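# Separate the phone from its case on the table

## Task

Remove the phone from its case, then leave phone and case lying on the table with a gap of at least one finger's width between them. Both must stay put on their own, not held by a gripper, and at the end the grippers must be released and moved away.

## Robot and tools

Robot: two arms, left_arm and right_arm. Each has six joints and a parallel gripper. Every per-joint list, in calls and in results, uses this order: waist, shoulder, elbow, wrist pitch, wrist yaw, wrist roll. Waist, shoulder and elbow have signs flipped relative to the URDF. The stated ranges below keep URDF signs, so for those three joints negate and swap the ends. Stated ranges: waist -2.618 to 3.054 (your numbers -3.054 to 2.618), shoulder 0.000 to 3.142 (your numbers -3.142 to 0), elbow 0.000 to 3.142 (your numbers -3.142 to 0), wrist pitch -1.571 to 1.571, wrist yaw -1.571 to 1.571, wrist roll -2.094 to 2.094. Actual ends may differ from these by up to 0.036 rad.

Frame: one shared scene frame, in metres. The origin sits on the table surface midway between the arms. +z is up, +x points out over the table, and left_arm is on the +y side. The names left and right do not refer to image sides. Gripper fingers extend along the gripper's +z axis and close along its y axis. end_effector_position is the point between the pads, roughly 1 cm short of the fingertips. Its printed value can be wrong, more so when the arm reaches far.

Row layout, used by both execute_actions and move: 14 numbers, each in [-1, 1]. The first 6 are left_arm joint displacements, then left_arm opening, then the 6 right_arm displacements and right_arm opening. Always send all 14, even if one arm stays still. Joint values are scaled: 1.0 equals 1.202 rad for the waist, 1.258 for the shoulder, 1.238 for the elbow, 2.073 for wrist pitch, and 2.022 for wrist yaw and wrist roll. Opening is absolute, not an offset: +1 fully open, -1 closed. You may add 12 more numbers (26 total), each 0 to 1. These scale the position gain (stiffness) of left_arm's 6 joints, then right_arm's 6, and they stay in effect until changed.

execute_actions(actions): a list of up to 15 actions, run in order. Each action is a list of up to 15 rows, and each row lasts one control step of 1/30 s. If an action has fewer than 15 rows, its last row repeats to fill 15 steps. Displacements are offsets from the joint angles at the start of that action, not from the previous row. For a call's first action, that means the angles in the latest reported state. An action is refused for both arms if it would push a joint more than 0.036 rad beyond its range. A malformed action, or a first action that fails this check, cancels the whole call. An empty list only returns the current state and images.

move(target, speed, blocking): target is one row in the layout above. Its displacements are offsets from the Joint positions in the most recent result that showed them. All joints follow paths that finish together, so gripper paths curve. speed is in rad/s, from 0.01 to 2 (default 0.5), and applies to the joint with the longest path. Paths last between 0.5 and 10 s, and any longer path stops short after 10 s. Moves do not avoid obstacles or the other arm. Faster moves and targets set deeper past a contact both hit harder. With blocking=false the call returns after 0.5 s while motion continues. Until the move has ended, use wait or stop before sending another move or execute_actions. The result adds a move: line. It gives the ending (done, off_target, moving, held, fault), limits=held or limits=none, and the joint on each arm that is farthest from its target.

wait(seconds): 0 to 10. Arms keep their last command, and it returns early if a running move ends. stop(): brakes a running move, but the fingers keep moving. zoom_image(camera, region): camera is cam_high, cam_left_wrist or cam_right_wrist. region is [x0, y0, x1, y1] in pixels of that 504x504 image, origin top-left, at most 504 by 504. finished_scene(scene): pass the current scene number to end it for good. Only call it once the goal holds steadily.

Results show each gripper's position and quaternion (wxyz). Joint positions are in rad, plus the finger-pad gap in m (0.094 when fully open). Results also list Joint velocities, Joint targets (the angles now being driven toward), grip_measured (opening on the command scale), joint torques (offset and noisy), and step readings where HELD marks steps an arm was held back. Other possible lines: "joint sent to its limit", "joint command not followed" (the clearance check changed targets), MOTOR HOT (75 °C), and FAULT or OVER-TEMPERATURE FAULT.

Motion details: a joint's target can lead its measured angle by at most 0.202 (waist), 0.258 (shoulder), 0.238 (elbow), 0.573 (wrist pitch) or 0.522 (yaw, roll) rad. Targets are also scaled back if the gripper would jump more than 70 mm in one step. Large moves therefore take several actions, and leftover motion may need to be sent again. Friction can leave a joint about 0.031 rad short, and tiny commands may do nothing.

Gripping: to hold something, command an opening about 0.03 below grip_measured; a smaller gap grips more gently. Readings can be off by about 1 mm. Pads give 50 to 62 N and less on parts under 2 mm thick. Holding loads heats motors. At 90 °C the arm stops for 10 s, and at 100 °C it goes limp and falls.

Avoid: pushing any rigid object off the table, collisions or pressing between the arms, drops, slips and fast impacts. Loose objects may be nudged now and then, so check the result before finishing. The simulation keeps running while you compose a reply, with the robot holding its last command. Finish with both grippers open and clear of the phone and case.

Each tool is called after "Emit:" by a JSON object that holds its "op" and its "data".

## Session

Emit:
{"op": "execute_actions", "data": {"actions": []}}

Scene clock: 0.00 s.
left_arm: end_effector_position=(+0.1325, +0.0103, +0.3821) grip_measured=+1.000 end_effector_quat_wxyz=(+0.155, +0.419, +0.774, -0.449) | right_arm: end_effector_position=(+0.3458, -0.1748, +0.1826) grip_measured=+1.000 end_effector_quat_wxyz=(-0.210, +0.809, -0.514, +0.196)
Joint names: [waist, shoulder, elbow, wrist pitch, wrist yaw, wrist roll]
Joint positions: left_arm=[ 0.574 -1.34  -1.806 -1.36   0.789 -0.019  0.094] | right_arm=[-0.521 -1.499 -1.305 -0.808  0.13  -1.556  0.094]
Joint velocities: left_arm=[0.007 0.002 0.022 0.037 0.081 0.007 0.   ] | right_arm=[ 0.017 -0.002  0.007  0.007 -0.007 -0.066  0.   ]
Joint torques (N m, as the arm reports them, + toward a larger Joint positions number): no reading
Joint targets: left_arm=[0.574 -1.340 -1.806 -1.360 0.789 -0.019] | right_arm=[-0.521 -1.499 -1.305 -0.808 0.130 -1.556]
Joint stiffness scale: left_arm=[1. 1. 1. 1. 1. 1.] | right_arm=[1. 1. 1. 1. 1. 1.]

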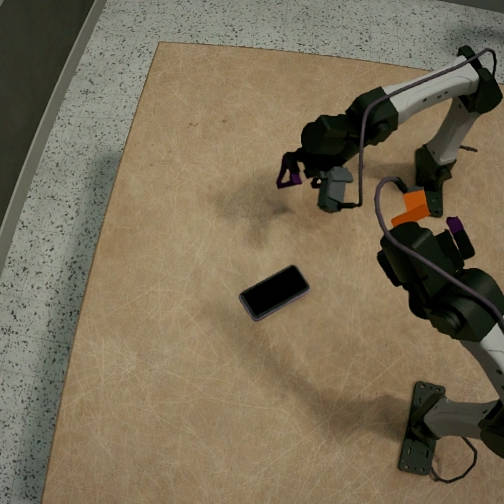

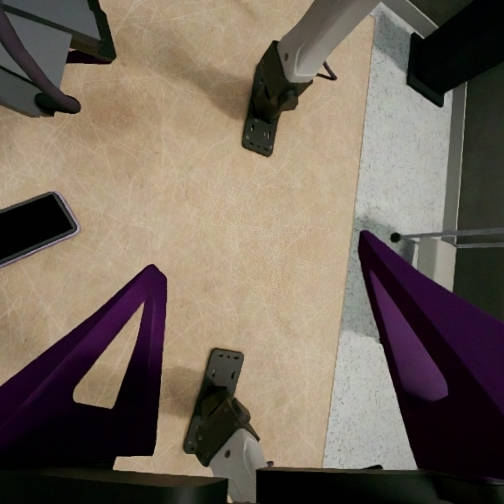

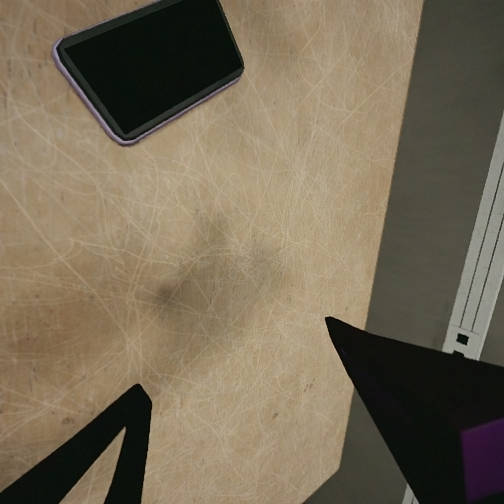

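Emit:
{"op": "zoom_image", "data": {"camera": "cam_right_wrist", "region": [30, 0, 270, 160]}}

Emit:
{"op": "zoom_image", "data": {"camera": "cam_high", "region": [220, 250, 330, 330]}}

Region (30, 0, 270, 160) of cam_right_wrist's 504x504 image, scaled by 2.100, with more detail than that image has.

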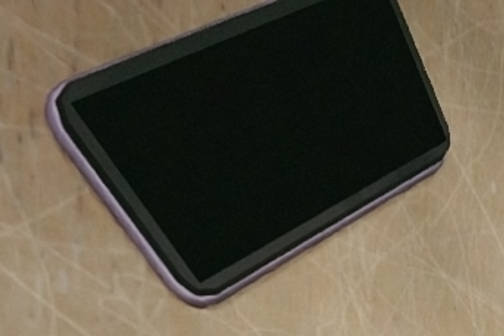

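Region (220, 250, 330, 330) of cam_high's 504x504 image, scaled by 4.582, with more detail than that image has; it fills the top 367 rows of this view, and the rest is white.

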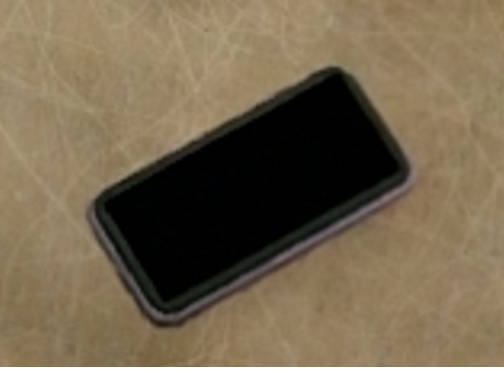

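Emit:
{"op": "move", "data": {"target": [-0.5,0,0,0,0,0,1,-0.15,-0.12,0,-0.2,-0.064,0,1], "speed": 0.8}}

Scene clock: 18.77 s.
left_arm: end_effector_position=(+0.2629, +0.1265, +0.3821) grip_measured=+1.000 end_effector_quat_wxyz=(+0.279, +0.175, +0.863, -0.384) | right_arm: end_effector_position=(+0.2309, -0.1547, +0.1108) grip_measured=+1.000 end_effector_quat_wxyz=(-0.018, +0.895, -0.445, +0.013)
Joint names: [waist, shoulder, elbow, wrist pitch, wrist yaw, wrist roll]
Joint positions: left_arm=[-0.017 -1.34  -1.806 -1.36   0.789 -0.019  0.094] | right_arm=[-0.693 -1.627 -1.305 -1.205  0.007 -1.556  0.094]
Joint velocities: left_arm=[-0.022 -0.012  0.002  0.037  0.007 -0.022  0.   ] | right_arm=[0.017 0.017 0.007 0.051 0.037 0.066 0.   ]
Joint torques (N m, as the arm reports them, + toward a larger Joint positions number): left_arm=[-0.79  3.7  -5.76  1.44  0.31  0.1 ] | right_arm=[-1.13  6.88 -7.47  0.15 -0.12 -0.01]
Joint targets: left_arm=[-0.027 -1.340 -1.806 -1.360 0.789 -0.019] | right_arm=[-0.701 -1.650 -1.305 -1.222 0.001 -1.556]
Joint stiffness scale: left_arm=[1. 1. 1. 1. 1. 1.] | right_arm=[1. 1. 1. 1. 1. 1.]
move: off_target (right_arm); limits=none; left_arm: farthest joint: the waist, 0.010 radians from its target (0.601 radians at the start); right_arm: farthest joint: the shoulder, 0.023 radians from its target (0.151 radians at the start)

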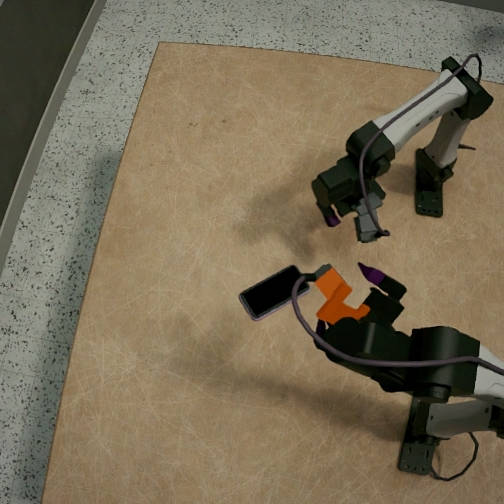

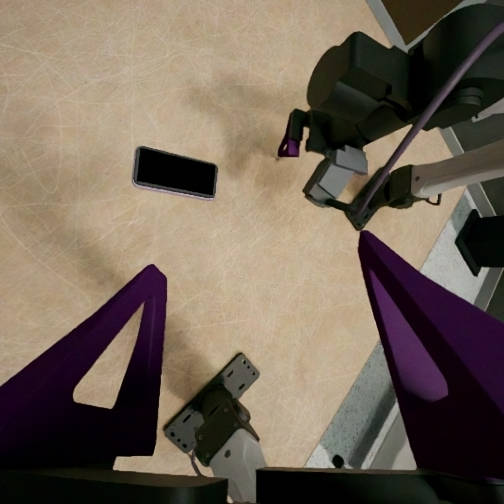

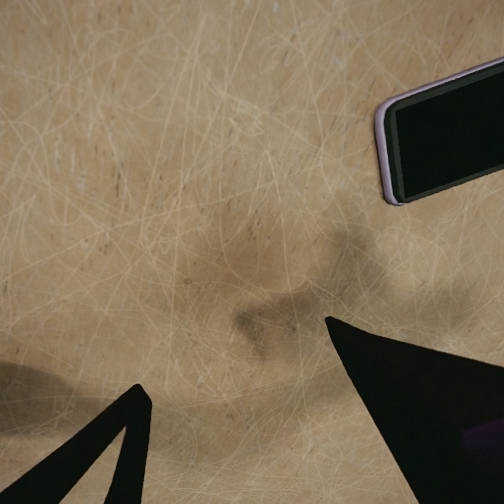

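Emit:
{"op": "move", "data": {"target": [-0.6,0,0,0,0,0,1,-0.05,-0.469,-0.469,0.162,0,0.77,1], "speed": 1.0}}

Scene clock: 40.07 s.
left_arm: end_effector_position=(+0.3026, +0.3313, +0.3821) grip_measured=+1.000 end_effector_quat_wxyz=(+0.395, -0.136, +0.869, -0.263) | right_arm: end_effector_position=(+0.3857, -0.0010, +0.0785) grip_measured=+1.000 end_effector_quat_wxyz=(+0.174, -0.345, +0.920, +0.061)
Joint names: [waist, shoulder, elbow, wrist pitch, wrist yaw, wrist roll]
Joint positions: left_arm=[-0.728 -1.34  -1.806 -1.36   0.789 -0.019  0.094] | right_arm=[-0.743 -2.192 -1.87  -0.877  0.007 -0.005  0.094]
Joint velocities: left_arm=[ 0.012  0.002  0.007 -0.051 -0.007  0.037  0.   ] | right_arm=[ 0.002  0.002  0.002 -0.037 -0.007  0.051  0.   ]
Joint torques (N m, as the arm reports them, + toward a larger Joint positions number): left_arm=[-0.88  3.67 -5.77  1.44  0.31  0.1 ] | right_arm=[-0.9  13.45 -9.35  1.48  0.1  -0.04]
Joint targets: left_arm=[-0.739 -1.340 -1.806 -1.360 0.789 -0.019] | right_arm=[-0.753 -2.217 -1.886 -0.869 0.007 0.001]
Joint stiffness scale: left_arm=[1. 1. 1. 1. 1. 1.] | right_arm=[1. 1. 1. 1. 1. 1.]
move: off_target (right_arm); limits=none; left_arm: farthest joint: the waist, 0.010 radians from its target (0.721 radians at the start); right_arm: farthest joint: the shoulder, 0.025 radians from its target (0.590 radians at the start)

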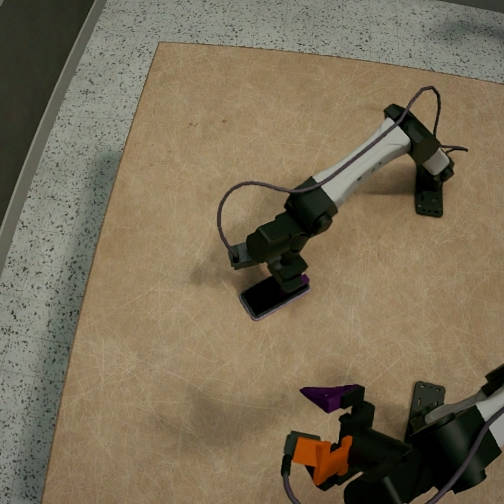

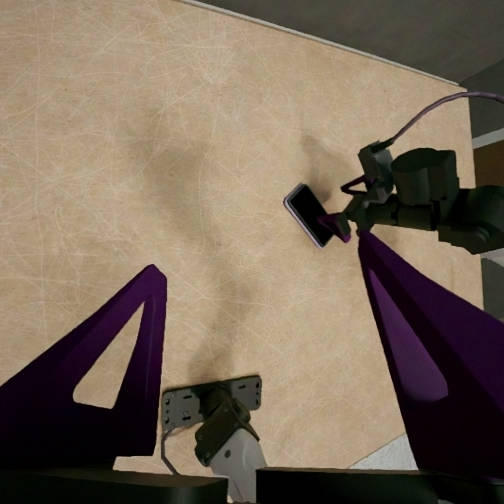

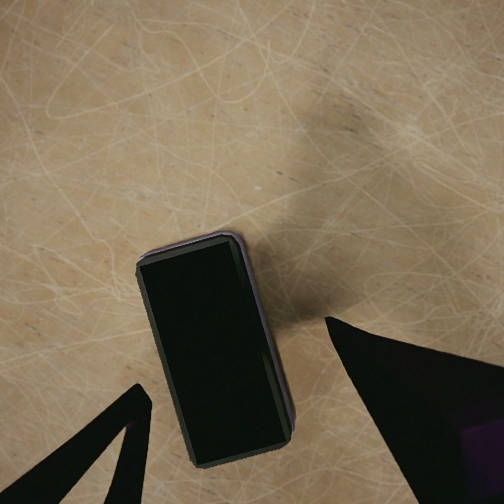

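Emit:
{"op": "move", "data": {"target": [0,0,0,0,0,0,1,-0.02,-0.08,0,0,0,0,1], "speed": 0.2}}

Scene clock: 47.27 s.
left_arm: end_effector_position=(+0.3026, +0.3313, +0.3821) grip_measured=+1.000 end_effector_quat_wxyz=(+0.395, -0.136, +0.869, -0.263) | right_arm: end_effector_position=(+0.3773, +0.0023, +0.0397) grip_measured=+1.000 end_effector_quat_wxyz=(+0.138, -0.354, +0.924, +0.049)
Joint names: [waist, shoulder, elbow, wrist pitch, wrist yaw, wrist roll]
Joint positions: left_arm=[-0.728 -1.34  -1.806 -1.36   0.789 -0.019  0.094] | right_arm=[-0.759 -2.271 -1.87  -0.877  0.007 -0.004  0.094]
Joint velocities: left_arm=[-0.002  0.007  0.002 -0.051 -0.066  0.007  0.   ] | right_arm=[-0.002  0.002  0.017  0.022 -0.007  0.037  0.   ]
Joint torques (N m, as the arm reports them, + toward a larger Joint positions number): left_arm=[ 0.02  3.67 -5.77  1.44  0.31  0.1 ] | right_arm=[-1.03 14.65 -7.89  1.12  0.08  0.01]
Joint targets: left_arm=[-0.728 -1.340 -1.806 -1.360 0.789 -0.019] | right_arm=[-0.767 -2.293 -1.870 -0.877 0.007 -0.005]
Joint stiffness scale: left_arm=[1. 1. 1. 1. 1. 1.] | right_arm=[1. 1. 1. 1. 1. 1.]
move: off_target (right_arm); limits=none; left_arm: farthest joint: the waist, 0.000 radians from its target (0.000 radians at the start); right_arm: farthest joint: the shoulder, 0.022 radians from its target (0.101 radians at the start)

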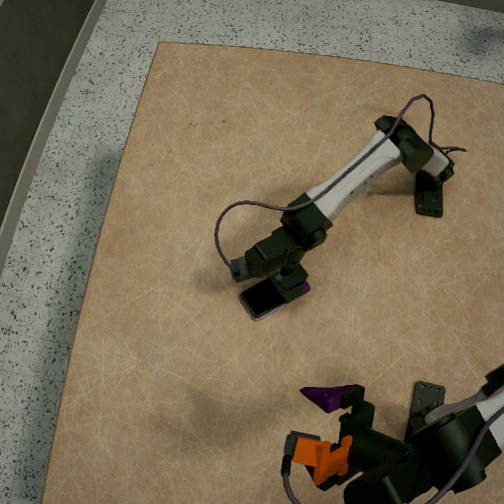

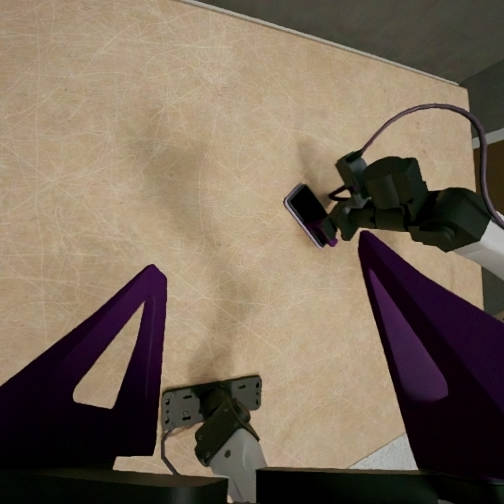

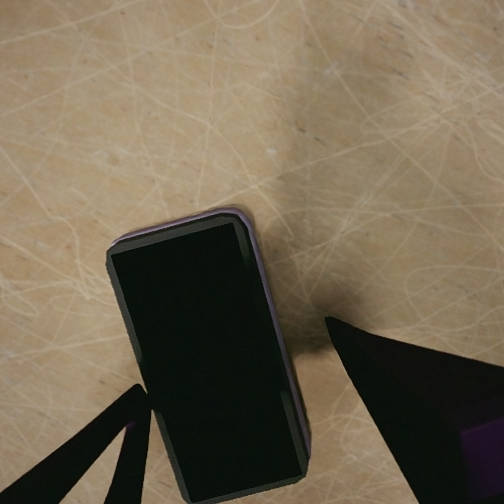

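Emit:
{"op": "move", "data": {"target": [0,0,0,0,0,0,1,-0.028,-0.033,0,0,0,0,1], "speed": 0.1}}

Emit:
{"op": "zoom_image", "data": {"camera": "cam_left_wrist", "region": [270, 170, 370, 260]}}

Scene clock: 52.03 s.
left_arm: end_effector_position=(+0.3026, +0.3313, +0.3821) grip_measured=+1.000 end_effector_quat_wxyz=(+0.395, -0.136, +0.869, -0.263) | right_arm: end_effector_position=(+0.3671, +0.0120, +0.0330) grip_measured=+1.000 end_effector_quat_wxyz=(+0.131, -0.367, +0.920, +0.048)
Joint names: [waist, shoulder, elbow, wrist pitch, wrist yaw, wrist roll]
Joint positions: left_arm=[-0.728 -1.34  -1.806 -1.36   0.789 -0.019  0.094] | right_arm=[-0.786 -2.285 -1.87  -0.877  0.007 -0.004  0.094]
Joint velocities: left_arm=[ 0.012 -0.002 -0.027 -0.037 -0.007  0.007  0.   ] | right_arm=[-0.007  0.017  0.002 -0.081 -0.022 -0.081  0.   ]
Joint torques (N m, as the arm reports them, + toward a larger Joint positions number): left_arm=[ 0.02  3.73 -5.76  1.44  0.31  0.11] | right_arm=[-0.73 14.06 -7.85  1.09  0.07 -0.03]
Joint targets: left_arm=[-0.728 -1.340 -1.806 -1.360 0.789 -0.019] | right_arm=[-0.793 -2.312 -1.870 -0.877 0.007 -0.004]
Joint stiffness scale: left_arm=[1. 1. 1. 1. 1. 1.] | right_arm=[1. 1. 1. 1. 1. 1.]
move: off_target (right_arm); limits=none; left_arm: farthest joint: the waist, 0.000 radians from its target (0.000 radians at the start); right_arm: farthest joint: the shoulder, 0.028 radians from its target (0.042 radians at the start)

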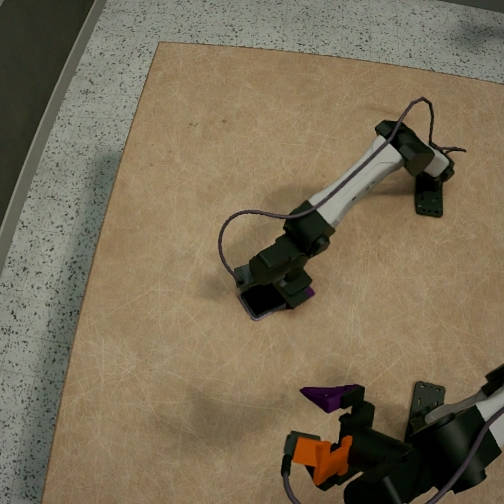

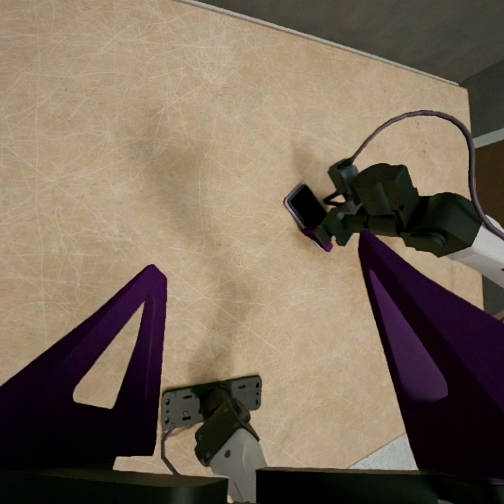

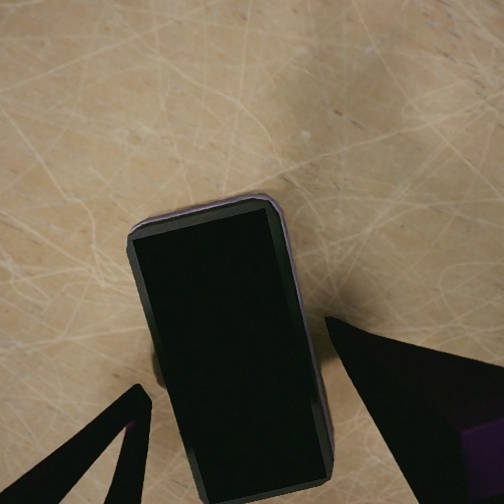

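Region (270, 170, 370, 260) of cam_left_wrist's 504x504 image, scaled by 5.040, with more detail than that image has; it fills the top 454 rows of this view, and the rest is white.

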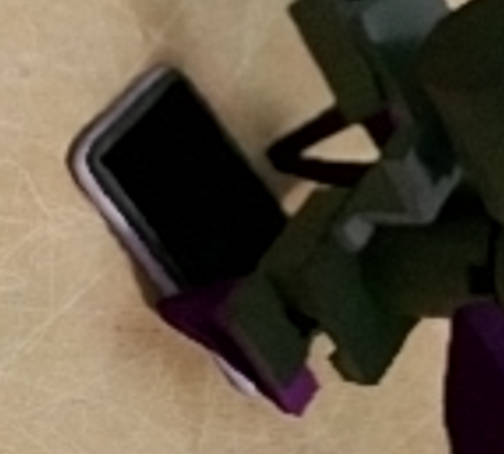

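Emit:
{"op": "execute_actions", "data": {"actions": [[[0,0,0,0,0,0,1,0,0,0,0,0,0.03,0.8]],[[0,0,0,0,0,0,1,0,0,0,0,0,0,0.4]],[[0,0,0,0,0,0,1,0,0,0,0,0,0,0.4]]]}}

Scene clock: 58.03 s.
left_arm: end_effector_position=(+0.3026, +0.3313, +0.3821) grip_measured=+1.000 end_effector_quat_wxyz=(+0.395, -0.136, +0.869, -0.263) | right_arm: end_effector_position=(+0.3671, +0.0120, +0.0330) grip_measured=+0.440 end_effector_quat_wxyz=(+0.130, -0.342, +0.929, +0.052)
Joint names: [waist, shoulder, elbow, wrist pitch, wrist yaw, wrist roll]
Joint positions: left_arm=[-0.728 -1.34  -1.806 -1.36   0.789 -0.019  0.094] | right_arm=[-0.786 -2.285 -1.87  -0.877  0.007  0.049  0.068]
Joint velocities: left_arm=[ 0.002 -0.007 -0.002  0.081  0.051 -0.007  0.   ] | right_arm=[-0.017 -0.007  0.002 -0.022  0.037 -0.051 -0.001]
Joint torques (N m, as the arm reports them, + toward a larger Joint positions number): left_arm=[-0.05  3.68 -5.77  1.44  0.3   0.1 ] | right_arm=[ 0.15 16.79 -7.83  1.09  0.06 -0.03]
Joint targets: left_arm=[-0.728 -1.340 -1.806 -1.360 0.789 -0.019] | right_arm=[-0.786 -2.285 -1.870 -0.877 0.007 0.049]
Joint stiffness scale: left_arm=[1. 1. 1. 1. 1. 1.] | right_arm=[1. 1. 1. 1. 1. 1.]
Step readings (joint positions; steps 1 to 15: 1st action; 16 to 30: 2nd action; 31 to 45: 3rd action):
0: left_arm=[-0.728 -1.340 -1.806 -1.360 0.789 -0.019] | right_arm=[-0.786 -2.285 -1.870 -0.877 0.007 -0.004]
1: left_arm=[-0.728 -1.340 -1.806 -1.360 0.789 -0.019] | right_arm=[-0.786 -2.285 -1.870 -0.877 0.007 0.004]
2: left_arm=[-0.728 -1.340 -1.806 -1.360 0.789 -0.019] | right_arm=[-0.786 -2.285 -1.870 -0.877 0.007 0.014]
4: left_arm=[-0.728 -1.340 -1.806 -1.360 0.789 -0.019] | right_arm=[-0.786 -2.285 -1.870 -0.877 0.007 0.027]
8: left_arm=[-0.728 -1.340 -1.806 -1.360 0.789 -0.019] | right_arm=[-0.786 -2.285 -1.870 -0.877 0.007 0.041]
15: left_arm=[-0.728 -1.340 -1.806 -1.360 0.789 -0.019] | right_arm=[-0.786 -2.285 -1.870 -0.877 0.007 0.049]
16: left_arm=[-0.728 -1.340 -1.806 -1.360 0.789 -0.019] | right_arm=[-0.786 -2.285 -1.870 -0.877 0.007 0.049]
17: left_arm=[-0.728 -1.340 -1.806 -1.360 0.789 -0.019] | right_arm=[-0.786 -2.285 -1.870 -0.877 0.007 0.049]
19: left_arm=[-0.728 -1.340 -1.806 -1.360 0.789 -0.019] | right_arm=[-0.786 -2.285 -1.870 -0.877 0.007 0.049]
23: left_arm=[-0.728 -1.340 -1.806 -1.360 0.789 -0.019] | right_arm=[-0.786 -2.285 -1.870 -0.877 0.007 0.049]
30: left_arm=[-0.728 -1.340 -1.806 -1.360 0.789 -0.019] | right_arm=[-0.786 -2.285 -1.870 -0.877 0.007 0.049]
31: left_arm=[-0.728 -1.340 -1.806 -1.360 0.789 -0.019] | right_arm=[-0.786 -2.285 -1.870 -0.877 0.007 0.049]
32: left_arm=[-0.728 -1.340 -1.806 -1.360 0.789 -0.019] | right_arm=[-0.786 -2.285 -1.870 -0.877 0.007 0.049]
34: left_arm=[-0.728 -1.340 -1.806 -1.360 0.789 -0.019] | right_arm=[-0.786 -2.285 -1.870 -0.877 0.007 0.049]
38: left_arm=[-0.728 -1.340 -1.806 -1.360 0.789 -0.019] | right_arm=[-0.786 -2.285 -1.870 -0.877 0.007 0.049]
45: Joint positions above

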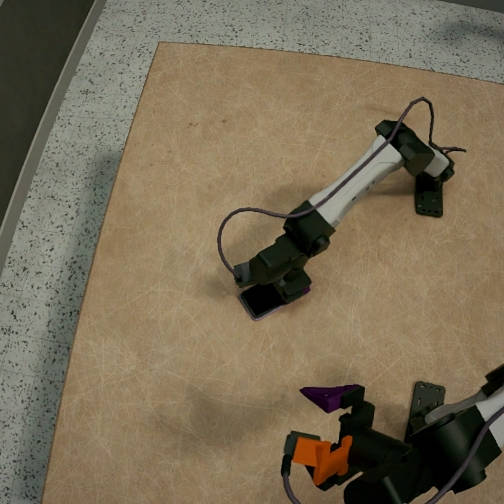

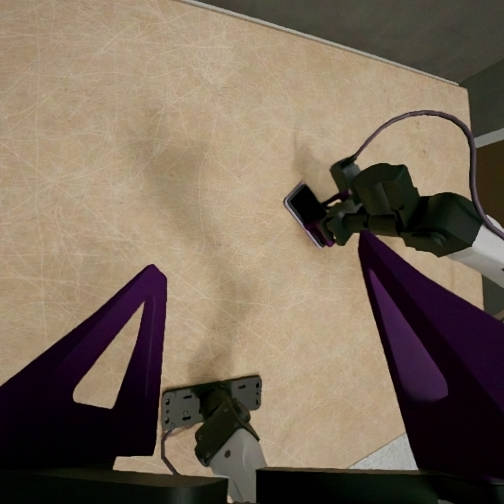

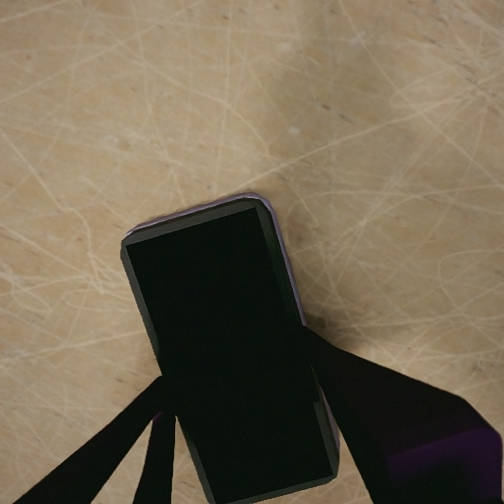

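Emit:
{"op": "execute_actions", "data": {"actions": [[[0,0,0,0,0,0,1,0,0,0,0,0,0,0.7]],[[0,0,0,0,0,0,1,0,-0.026,0,0,0,0,0.7]],[[0,0,0,0,0,0,1,0,0,0,0,0,0,0.42]],[[0,0,0,0,0,0,1,0,0,0,0,0,0,0.42]]]}}

Scene clock: 64.27 s.
left_arm: end_effector_position=(+0.3026, +0.3313, +0.3821) grip_measured=+1.000 end_effector_quat_wxyz=(+0.395, -0.136, +0.869, -0.263) | right_arm: end_effector_position=(+0.3671, +0.0120, +0.0330) grip_measured=+0.447 end_effector_quat_wxyz=(+0.130, -0.342, +0.929, +0.052)
Joint names: [waist, shoulder, elbow, wrist pitch, wrist yaw, wrist roll]
Joint positions: left_arm=[-0.728 -1.34  -1.806 -1.36   0.789 -0.019  0.094] | right_arm=[-0.786 -2.285 -1.87  -0.877  0.007  0.049  0.068]
Joint velocities: left_arm=[ 0.002  0.002  0.007 -0.037  0.037  0.022  0.   ] | right_arm=[-0.007 -0.007 -0.017 -0.022  0.022 -0.022 -0.001]
Joint torques (N m, as the arm reports them, + toward a larger Joint positions number): left_arm=[-0.01  3.66 -5.79  1.44  0.31  0.09] | right_arm=[ 0.   16.48 -8.06  1.11  0.06  0.01]
Joint targets: left_arm=[-0.728 -1.340 -1.806 -1.360 0.789 -0.019] | right_arm=[-0.786 -2.285 -1.870 -0.877 0.007 0.049]
Joint stiffness scale: left_arm=[1. 1. 1. 1. 1. 1.] | right_arm=[1. 1. 1. 1. 1. 1.]
Step readings (joint positions; steps 1 to 15: 1st action; 16 to 30: 2nd action; 31 to 45: 3rd action; 46 to 60: 4th action):
0: left_arm=[-0.728 -1.340 -1.806 -1.360 0.789 -0.019] | right_arm=[-0.786 -2.285 -1.870 -0.877 0.007 0.049]
1: left_arm=[-0.728 -1.340 -1.806 -1.360 0.789 -0.019] | right_arm=[-0.786 -2.285 -1.870 -0.877 0.007 0.049]
2: left_arm=[-0.728 -1.340 -1.806 -1.360 0.789 -0.019] | right_arm=[-0.786 -2.285 -1.870 -0.877 0.007 0.049]
4: left_arm=[-0.728 -1.340 -1.806 -1.360 0.789 -0.019] | right_arm=[-0.786 -2.285 -1.870 -0.877 0.007 0.049]
8: left_arm=[-0.728 -1.340 -1.806 -1.360 0.789 -0.019] | right_arm=[-0.786 -2.285 -1.870 -0.877 0.007 0.049]
15: left_arm=[-0.728 -1.340 -1.806 -1.360 0.789 -0.019] | right_arm=[-0.786 -2.285 -1.870 -0.877 0.007 0.049]
16: left_arm=[-0.728 -1.340 -1.806 -1.360 0.789 -0.019] | right_arm=[-0.786 -2.285 -1.870 -0.877 0.007 0.049]
17: left_arm=[-0.728 -1.340 -1.806 -1.360 0.789 -0.019] | right_arm=[-0.786 -2.285 -1.870 -0.877 0.007 0.049]
19: left_arm=[-0.728 -1.340 -1.806 -1.360 0.789 -0.019] | right_arm=[-0.786 -2.285 -1.870 -0.877 0.007 0.049]
23: left_arm=[-0.728 -1.340 -1.806 -1.360 0.789 -0.019] | right_arm=[-0.786 -2.285 -1.870 -0.877 0.007 0.049]
30: left_arm=[-0.728 -1.340 -1.806 -1.360 0.789 -0.019] | right_arm=[-0.786 -2.285 -1.870 -0.877 0.007 0.049]
31: left_arm=[-0.728 -1.340 -1.806 -1.360 0.789 -0.019] | right_arm=[-0.786 -2.285 -1.870 -0.877 0.007 0.049]
32: left_arm=[-0.728 -1.340 -1.806 -1.360 0.789 -0.019] | right_arm=[-0.786 -2.285 -1.870 -0.877 0.007 0.049]
34: left_arm=[-0.728 -1.340 -1.806 -1.360 0.789 -0.019] | right_arm=[-0.786 -2.285 -1.870 -0.877 0.007 0.049]
38: left_arm=[-0.728 -1.340 -1.806 -1.360 0.789 -0.019] | right_arm=[-0.786 -2.285 -1.870 -0.877 0.007 0.049]
45: left_arm=[-0.728 -1.340 -1.806 -1.360 0.789 -0.019] | right_arm=[-0.786 -2.285 -1.870 -0.877 0.007 0.049]
46: left_arm=[-0.728 -1.340 -1.806 -1.360 0.789 -0.019] | right_arm=[-0.786 -2.285 -1.870 -0.877 0.007 0.049]
47: left_arm=[-0.728 -1.340 -1.806 -1.360 0.789 -0.019] | right_arm=[-0.786 -2.285 -1.870 -0.877 0.007 0.049]
49: left_arm=[-0.728 -1.340 -1.806 -1.360 0.789 -0.019] | right_arm=[-0.786 -2.285 -1.870 -0.877 0.007 0.049]
53: left_arm=[-0.728 -1.340 -1.806 -1.360 0.789 -0.019] | right_arm=[-0.786 -2.285 -1.870 -0.877 0.007 0.049]
60: Joint positions above

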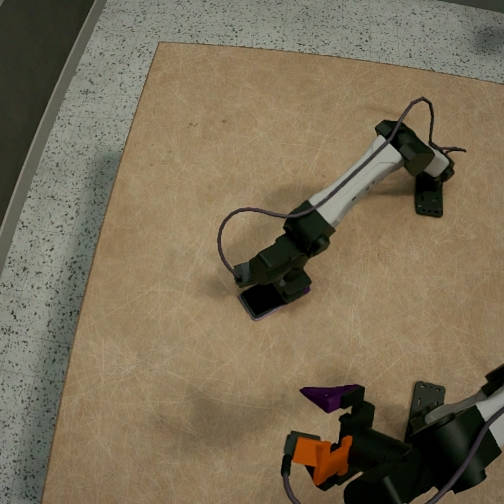

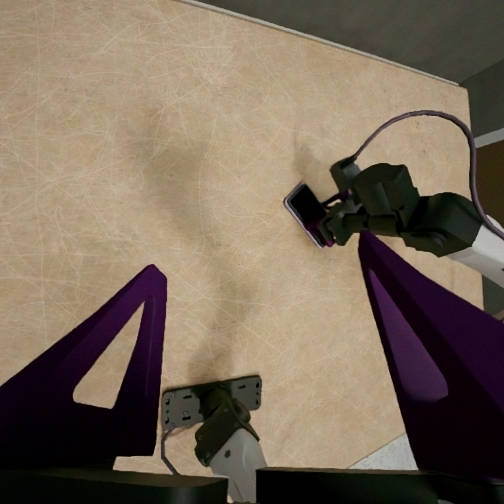

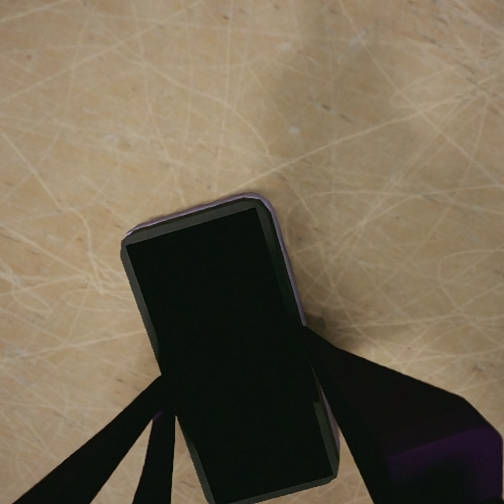

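Emit:
{"op": "execute_actions", "data": {"actions": [[[0,0,0,0,0,0,1,0,0,0,0,0,0,0.7]],[[0,0,0,0,0,0,1,0,0,0,-0.03,0,0,0.7]],[[0,0,0,0,0,0,1,0,0,0,0,0,0,0.42]],[[0,0,0,0,0,0,1,0,0,0,0,0,0,0.42]]]}}

Scene clock: 70.53 s.
left_arm: end_effector_position=(+0.3026, +0.3313, +0.3821) grip_measured=+1.000 end_effector_quat_wxyz=(+0.395, -0.136, +0.869, -0.263) | right_arm: end_effector_position=(+0.3598, +0.0059, +0.0312) grip_measured=+0.459 end_effector_quat_wxyz=(+0.111, -0.344, +0.931, +0.046)
Joint names: [waist, shoulder, elbow, wrist pitch, wrist yaw, wrist roll]
Joint positions: left_arm=[-0.728 -1.34  -1.806 -1.36   0.789 -0.019  0.094] | right_arm=[-0.786 -2.283 -1.87  -0.917  0.003  0.049  0.069]
Joint velocities: left_arm=[-0.017 -0.002  0.007  0.007 -0.022  0.007  0.   ] | right_arm=[-0.002  0.007 -0.007  0.007 -0.022  0.007 -0.001]
Joint torques (N m, as the arm reports them, + toward a larger Joint positions number): left_arm=[ 0.04  3.7  -5.77  1.44  0.3   0.09] | right_arm=[-0.2  16.47 -7.73  1.07  0.1   0.  ]
Joint targets: left_arm=[-0.728 -1.340 -1.806 -1.360 0.789 -0.019] | right_arm=[-0.786 -2.283 -1.870 -0.917 0.003 0.049]
Joint stiffness scale: left_arm=[1. 1. 1. 1. 1. 1.] | right_arm=[1. 1. 1. 1. 1. 1.]
Step readings (joint positions; steps 1 to 15: 1st action; 16 to 30: 2nd action; 31 to 45: 3rd action; 46 to 60: 4th action):
0: left_arm=[-0.728 -1.340 -1.806 -1.360 0.789 -0.019] | right_arm=[-0.786 -2.285 -1.870 -0.877 0.007 0.049]
1: left_arm=[-0.728 -1.340 -1.806 -1.360 0.789 -0.019] | right_arm=[-0.786 -2.285 -1.870 -0.877 0.007 0.049]
2: left_arm=[-0.728 -1.340 -1.806 -1.360 0.789 -0.019] | right_arm=[-0.786 -2.285 -1.870 -0.877 0.007 0.049]
4: left_arm=[-0.728 -1.340 -1.806 -1.360 0.789 -0.019] | right_arm=[-0.786 -2.285 -1.870 -0.877 0.007 0.049]
8: left_arm=[-0.728 -1.340 -1.806 -1.360 0.789 -0.019] | right_arm=[-0.786 -2.285 -1.870 -0.877 0.007 0.049]
15: left_arm=[-0.728 -1.340 -1.806 -1.360 0.789 -0.019] | right_arm=[-0.786 -2.285 -1.870 -0.877 0.007 0.049]
16: left_arm=[-0.728 -1.340 -1.806 -1.360 0.789 -0.019] | right_arm=[-0.786 -2.285 -1.870 -0.880 0.007 0.049]
17: left_arm=[-0.728 -1.340 -1.806 -1.360 0.789 -0.019] | right_arm=[-0.786 -2.285 -1.870 -0.887 0.007 0.049]
19: left_arm=[-0.728 -1.340 -1.806 -1.360 0.789 -0.019] | right_arm=[-0.786 -2.285 -1.870 -0.899 0.007 0.049]
23: left_arm=[-0.728 -1.340 -1.806 -1.360 0.789 -0.019] | right_arm=[-0.786 -2.285 -1.870 -0.911 0.007 0.049]
30: left_arm=[-0.728 -1.340 -1.806 -1.360 0.789 -0.019] | right_arm=[-0.786 -2.285 -1.870 -0.917 0.007 0.049]
31: left_arm=[-0.728 -1.340 -1.806 -1.360 0.789 -0.019] | right_arm=[-0.786 -2.285 -1.870 -0.917 0.004 0.049]
32: left_arm=[-0.728 -1.340 -1.806 -1.360 0.789 -0.019] | right_arm=[-0.786 -2.284 -1.870 -0.917 0.004 0.049]
34: left_arm=[-0.728 -1.340 -1.806 -1.360 0.789 -0.019] | right_arm=[-0.786 -2.283 -1.870 -0.917 0.003 0.049]
38: left_arm=[-0.728 -1.340 -1.806 -1.360 0.789 -0.019] | right_arm=[-0.786 -2.283 -1.870 -0.917 0.003 0.049]
45: left_arm=[-0.728 -1.340 -1.806 -1.360 0.789 -0.019] | right_arm=[-0.786 -2.283 -1.870 -0.917 0.003 0.049]
46: left_arm=[-0.728 -1.340 -1.806 -1.360 0.789 -0.019] | right_arm=[-0.786 -2.283 -1.870 -0.917 0.003 0.049]
47: left_arm=[-0.728 -1.340 -1.806 -1.360 0.789 -0.019] | right_arm=[-0.786 -2.283 -1.870 -0.917 0.003 0.049]
49: left_arm=[-0.728 -1.340 -1.806 -1.360 0.789 -0.019] | right_arm=[-0.786 -2.283 -1.870 -0.917 0.003 0.049]
53: left_arm=[-0.728 -1.340 -1.806 -1.360 0.789 -0.019] | right_arm=[-0.786 -2.283 -1.870 -0.917 0.003 0.049]
60: Joint positions above

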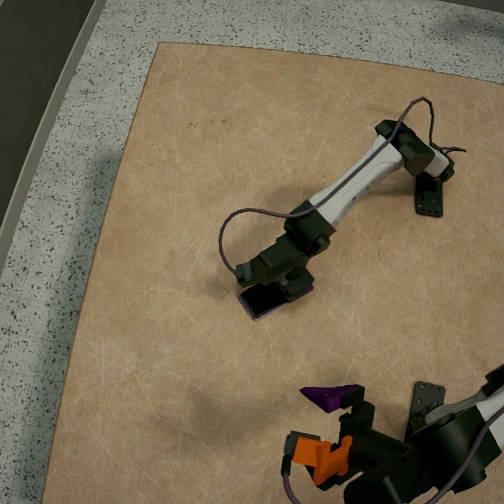

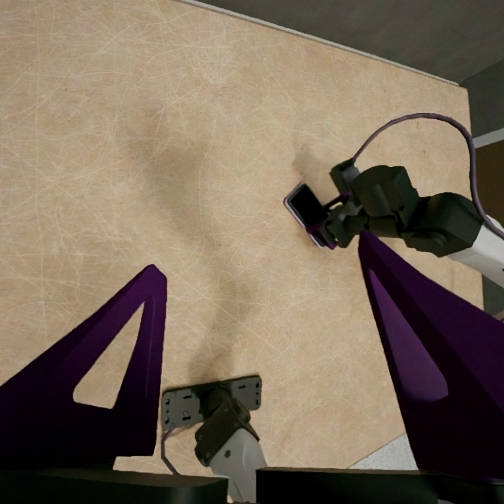

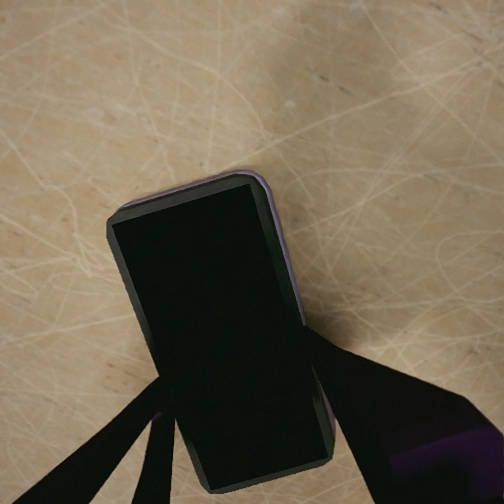

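Emit:
{"op": "move", "data": {"target": [0,0,0,0,0,0,1,0,0.04,0,0,0,0,0.42], "speed": 0.08}}

Emit:
{"op": "zoom_image", "data": {"camera": "cam_left_wrist", "region": [270, 170, 370, 260]}}

Scene clock: 75.87 s.
left_arm: end_effector_position=(+0.3026, +0.3313, +0.3821) grip_measured=+1.000 end_effector_quat_wxyz=(+0.395, -0.136, +0.869, -0.263) | right_arm: end_effector_position=(+0.3613, +0.0076, +0.0455) grip_measured=+0.459 end_effector_quat_wxyz=(+0.125, -0.343, +0.930, +0.052)
Joint names: [waist, shoulder, elbow, wrist pitch, wrist yaw, wrist roll]
Joint positions: left_arm=[-0.728 -1.34  -1.806 -1.36   0.789 -0.019  0.094] | right_arm=[-0.786 -2.253 -1.87  -0.917  0.002  0.049  0.069]
Joint velocities: left_arm=[ 0.002  0.007 -0.002  0.066  0.022  0.022  0.   ] | right_arm=[ 0.012  0.002  0.007 -0.022  0.007 -0.022 -0.   ]
Joint torques (N m, as the arm reports them, + toward a larger Joint positions number): left_arm=[-0.01  3.69 -5.79  1.43  0.31  0.09] | right_arm=[-0.02 18.37 -8.2   1.12  0.12 -0.05]
Joint targets: left_arm=[-0.728 -1.340 -1.806 -1.360 0.789 -0.019] | right_arm=[-0.786 -2.233 -1.870 -0.917 0.003 0.049]
Joint stiffness scale: left_arm=[1. 1. 1. 1. 1. 1.] | right_arm=[1. 1. 1. 1. 1. 1.]
move: off_target (right_arm); limits=none; left_arm: farthest joint: the waist, 0.000 radians from its target (0.000 radians at the start); right_arm: farthest joint: the shoulder, 0.021 radians from its target (0.050 radians at the start)

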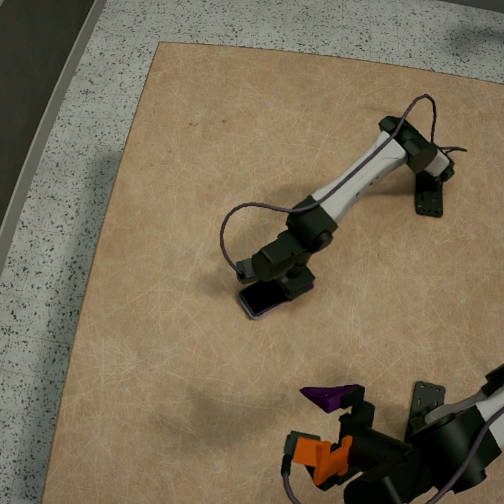

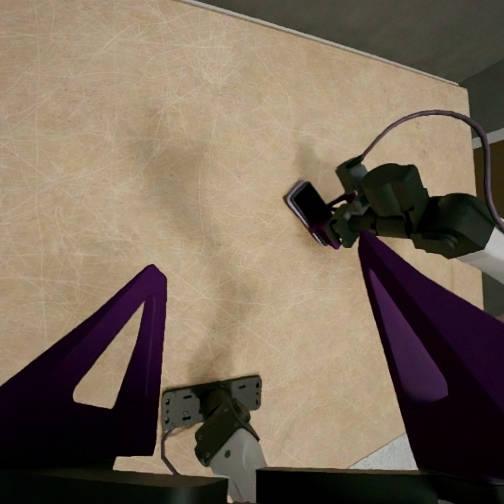

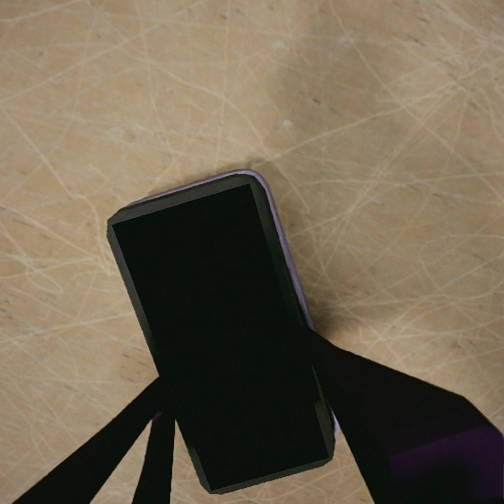

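Region (270, 170, 370, 260) of cam_left_wrist's 504x504 image, scaled by 5.040, with more detail than that image has; it fills the top 454 rows of this view, and the rest is white.

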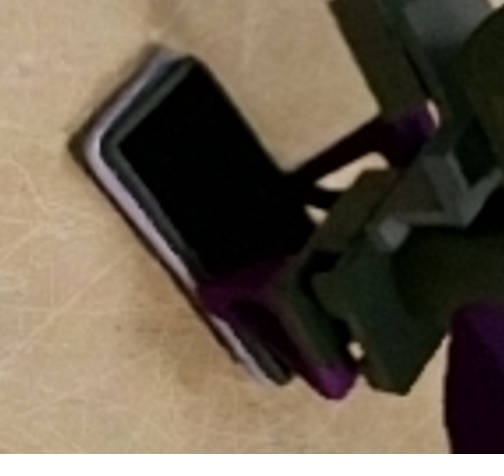

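Emit:
{"op": "move", "data": {"target": [0,0,0,0,0,0,1,0,0.05,0,0,0,0,0.42], "speed": 0.08}}

Emit:
{"op": "zoom_image", "data": {"camera": "cam_left_wrist", "region": [270, 160, 370, 260]}}

Emit:
{"op": "zoom_image", "data": {"camera": "cam_high", "region": [220, 250, 330, 330]}}

Scene clock: 81.87 s.
left_arm: end_effector_position=(+0.3026, +0.3313, +0.3821) grip_measured=+1.000 end_effector_quat_wxyz=(+0.395, -0.136, +0.869, -0.263) | right_arm: end_effector_position=(+0.3630, +0.0091, +0.0655) grip_measured=+0.459 end_effector_quat_wxyz=(+0.143, -0.342, +0.927, +0.060)
Joint names: [waist, shoulder, elbow, wrist pitch, wrist yaw, wrist roll]
Joint positions: left_arm=[-0.728 -1.34  -1.806 -1.36   0.789 -0.019  0.094] | right_arm=[-0.786 -2.212 -1.87  -0.918  0.002  0.049  0.069]
Joint velocities: left_arm=[ 0.007 -0.007 -0.012 -0.037 -0.051  0.007  0.   ] | right_arm=[ 0.012  0.012  0.017 -0.022 -0.037 -0.007  0.001]
Joint torques (N m, as the arm reports them, + toward a larger Joint positions number): left_arm=[ 0.03  3.65 -5.78  1.44  0.31  0.1 ] | right_arm=[-0.31 17.95 -7.96  1.19  0.07  0.02]
Joint targets: left_arm=[-0.728 -1.340 -1.806 -1.360 0.789 -0.019] | right_arm=[-0.786 -2.191 -1.870 -0.917 0.002 0.049]
Joint stiffness scale: left_arm=[1. 1. 1. 1. 1. 1.] | right_arm=[1. 1. 1. 1. 1. 1.]
move: off_target (right_arm); limits=none; left_arm: farthest joint: the waist, 0.000 radians from its target (0.000 radians at the start); right_arm: farthest joint: the shoulder, 0.022 radians from its target (0.063 radians at the start)

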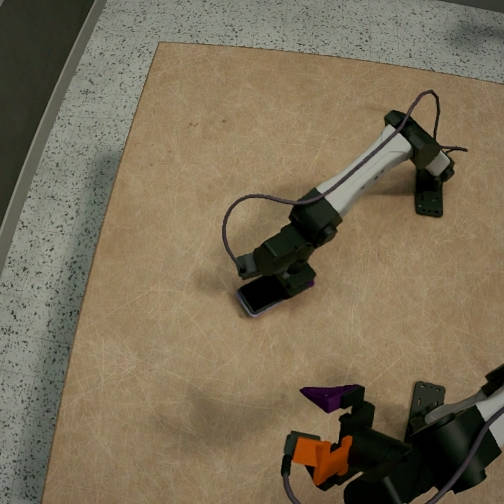

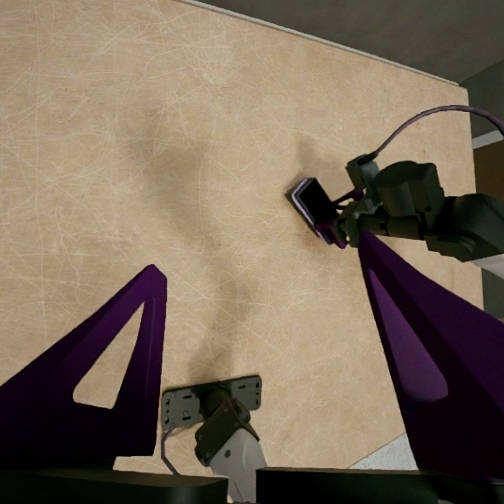

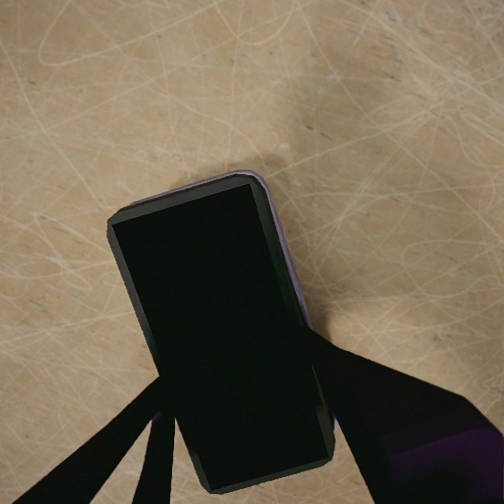

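Region (270, 160, 370, 260) of cam_left_wrist's 504x504 image, scaled by 5.040, with more detail than that image has.

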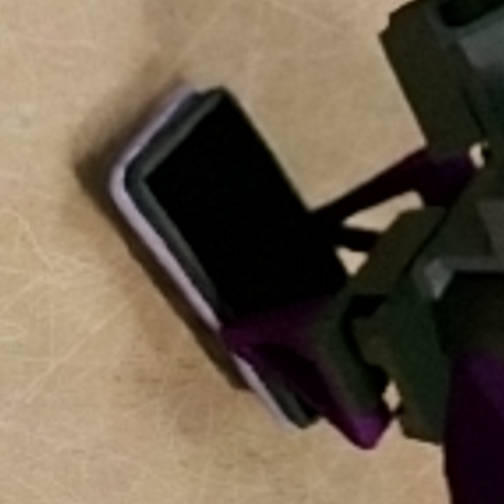

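Region (220, 250, 330, 330) of cam_high's 504x504 image, scaled by 4.582, with more detail than that image has; it fills the top 367 rows of this view, and the rest is white.

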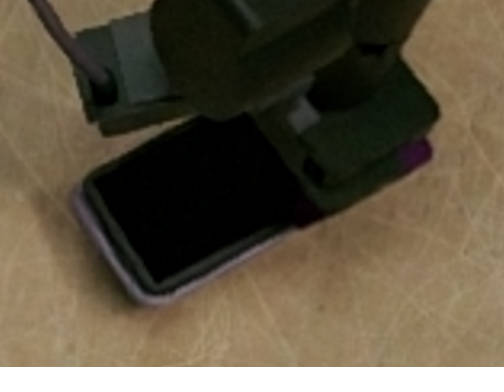

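Emit:
{"op": "move", "data": {"target": [0,0,0,0,0,0,1,-0.22,0.4,0.594,0.085,0,0,0.42], "speed": 0.4}}

Scene clock: 112.63 s.
left_arm: end_effector_position=(+0.3026, +0.3313, +0.3821) grip_measured=+1.000 end_effector_quat_wxyz=(+0.395, -0.136, +0.869, -0.263) | right_arm: end_effector_position=(+0.1845, -0.0354, +0.0503) grip_measured=+0.459 end_effector_quat_wxyz=(+0.098, -0.460, +0.881, +0.056)
Joint names: [waist, shoulder, elbow, wrist pitch, wrist yaw, wrist roll]
Joint positions: left_arm=[-0.728 -1.34  -1.806 -1.36   0.789 -0.019  0.094] | right_arm=[-1.043 -1.732 -1.152 -0.764  0.002  0.049  0.069]
Joint velocities: left_arm=[-0.017 -0.007  0.002 -0.066  0.037 -0.007  0.   ] | right_arm=[ 0.002  0.017  0.017  0.037  0.022 -0.022  0.001]
Joint torques (N m, as the arm reports them, + toward a larger Joint positions number): left_arm=[ 0.01  3.67 -5.76  1.43  0.3   0.09] | right_arm=[-0.85 12.43 -5.75  1.25  0.09 -0.07]
Joint targets: left_arm=[-0.728 -1.340 -1.806 -1.360 0.789 -0.019] | right_arm=[-1.051 -1.709 -1.135 -0.742 0.002 0.049]
Joint stiffness scale: left_arm=[1. 1. 1. 1. 1. 1.] | right_arm=[1. 1. 1. 1. 1. 1.]
move: off_target (right_arm); limits=none; left_arm: farthest joint: the waist, 0.000 radians from its target (0.000 radians at the start); right_arm: farthest joint: the shoulder, 0.023 radians from its target (0.503 radians at the start)

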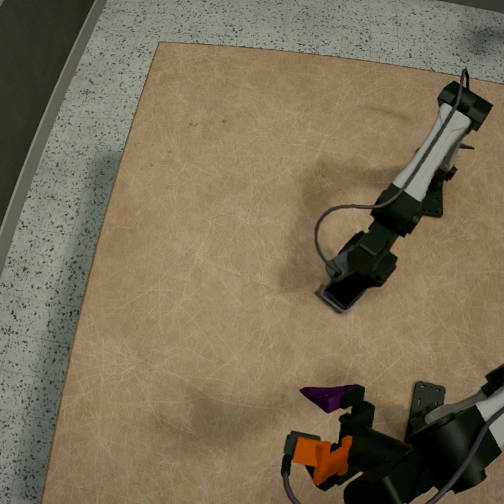

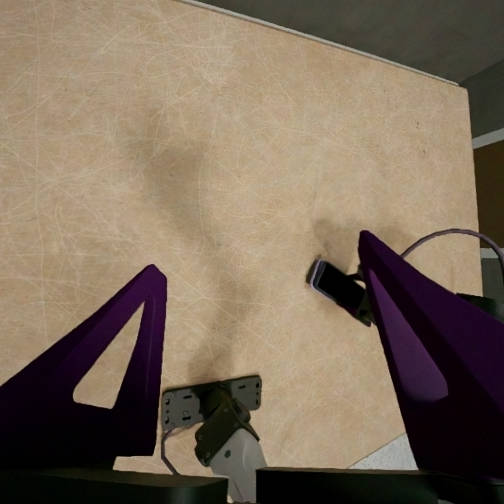

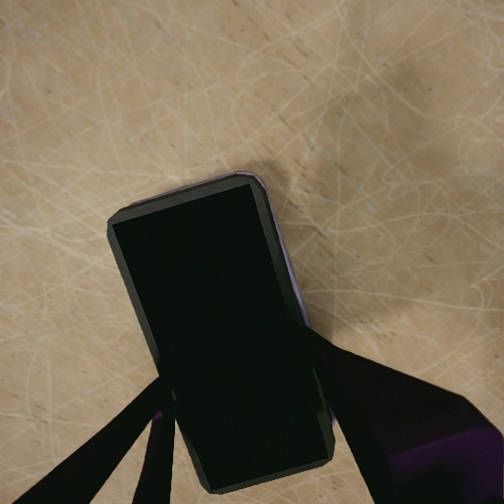

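Emit:
{"op": "move", "data": {"target": [1.0,-0.35,0.477,0.18,-0.34,-0.77,1,0,-0.065,0,0.045,0,0,0.42], "speed": 0.9}}

Scene clock: 130.83 s.
left_arm: end_effector_position=(+0.2565, +0.0818, +0.0527) grip_measured=+1.000 end_effector_quat_wxyz=(-0.045, -0.455, +0.888, -0.038) | right_arm: end_effector_position=(+0.1910, -0.0250, +0.0322) grip_measured=+0.459 end_effector_quat_wxyz=(+0.101, -0.460, +0.880, +0.058)
Joint names: [waist, shoulder, elbow, wrist pitch, wrist yaw, wrist roll]
Joint positions: left_arm=[ 0.471 -1.771 -1.229 -1.004  0.115 -1.564  0.094] | right_arm=[-1.043 -1.796 -1.152 -0.693  0.002  0.049  0.069]
Joint velocities: left_arm=[ 0.012  0.002 -0.002 -0.051 -0.051 -0.037  0.   ] | right_arm=[-0.002  0.007  0.022 -0.081 -0.022  0.037 -0.001]
Joint torques (N m, as the arm reports them, + toward a larger Joint positions number): left_arm=[ 0.27  7.85 -5.02  0.46 -0.16 -0.02] | right_arm=[-0.15  9.38 -7.43  1.32  0.04 -0.01]
Joint targets: left_arm=[0.474 -1.780 -1.216 -0.987 0.102 -1.575] | right_arm=[-1.043 -1.814 -1.152 -0.671 0.002 0.049]
Joint stiffness scale: left_arm=[1. 1. 1. 1. 1. 1.] | right_arm=[1. 1. 1. 1. 1. 1.]
move: off_target (right_arm); limits=none; left_arm: farthest joint: the wrist pitch, 0.017 radians from its target (0.373 radians at the start); right_arm: farthest joint: the wrist pitch, 0.023 radians from its target (0.093 radians at the start)

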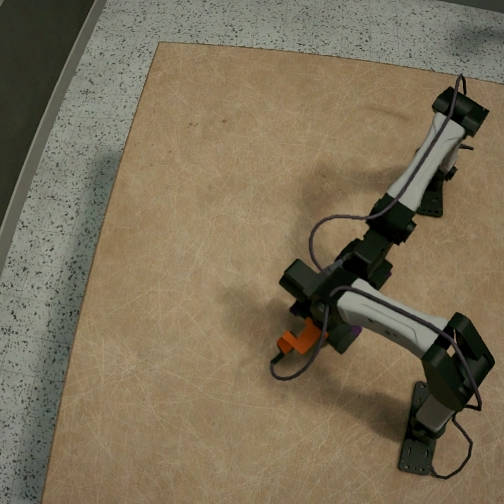

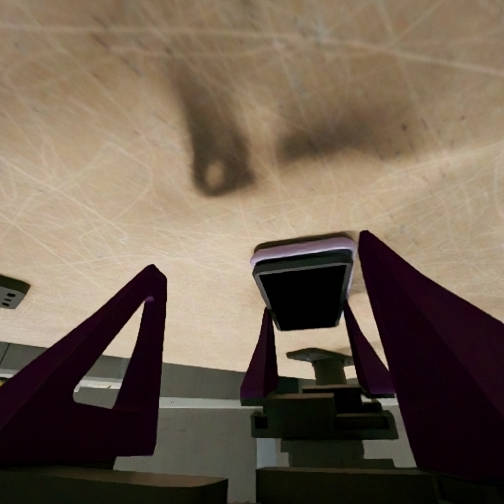

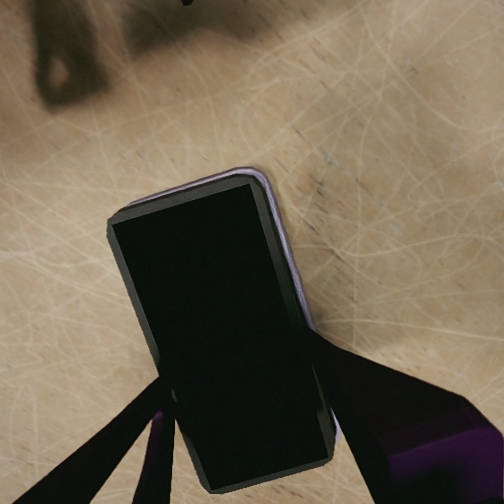

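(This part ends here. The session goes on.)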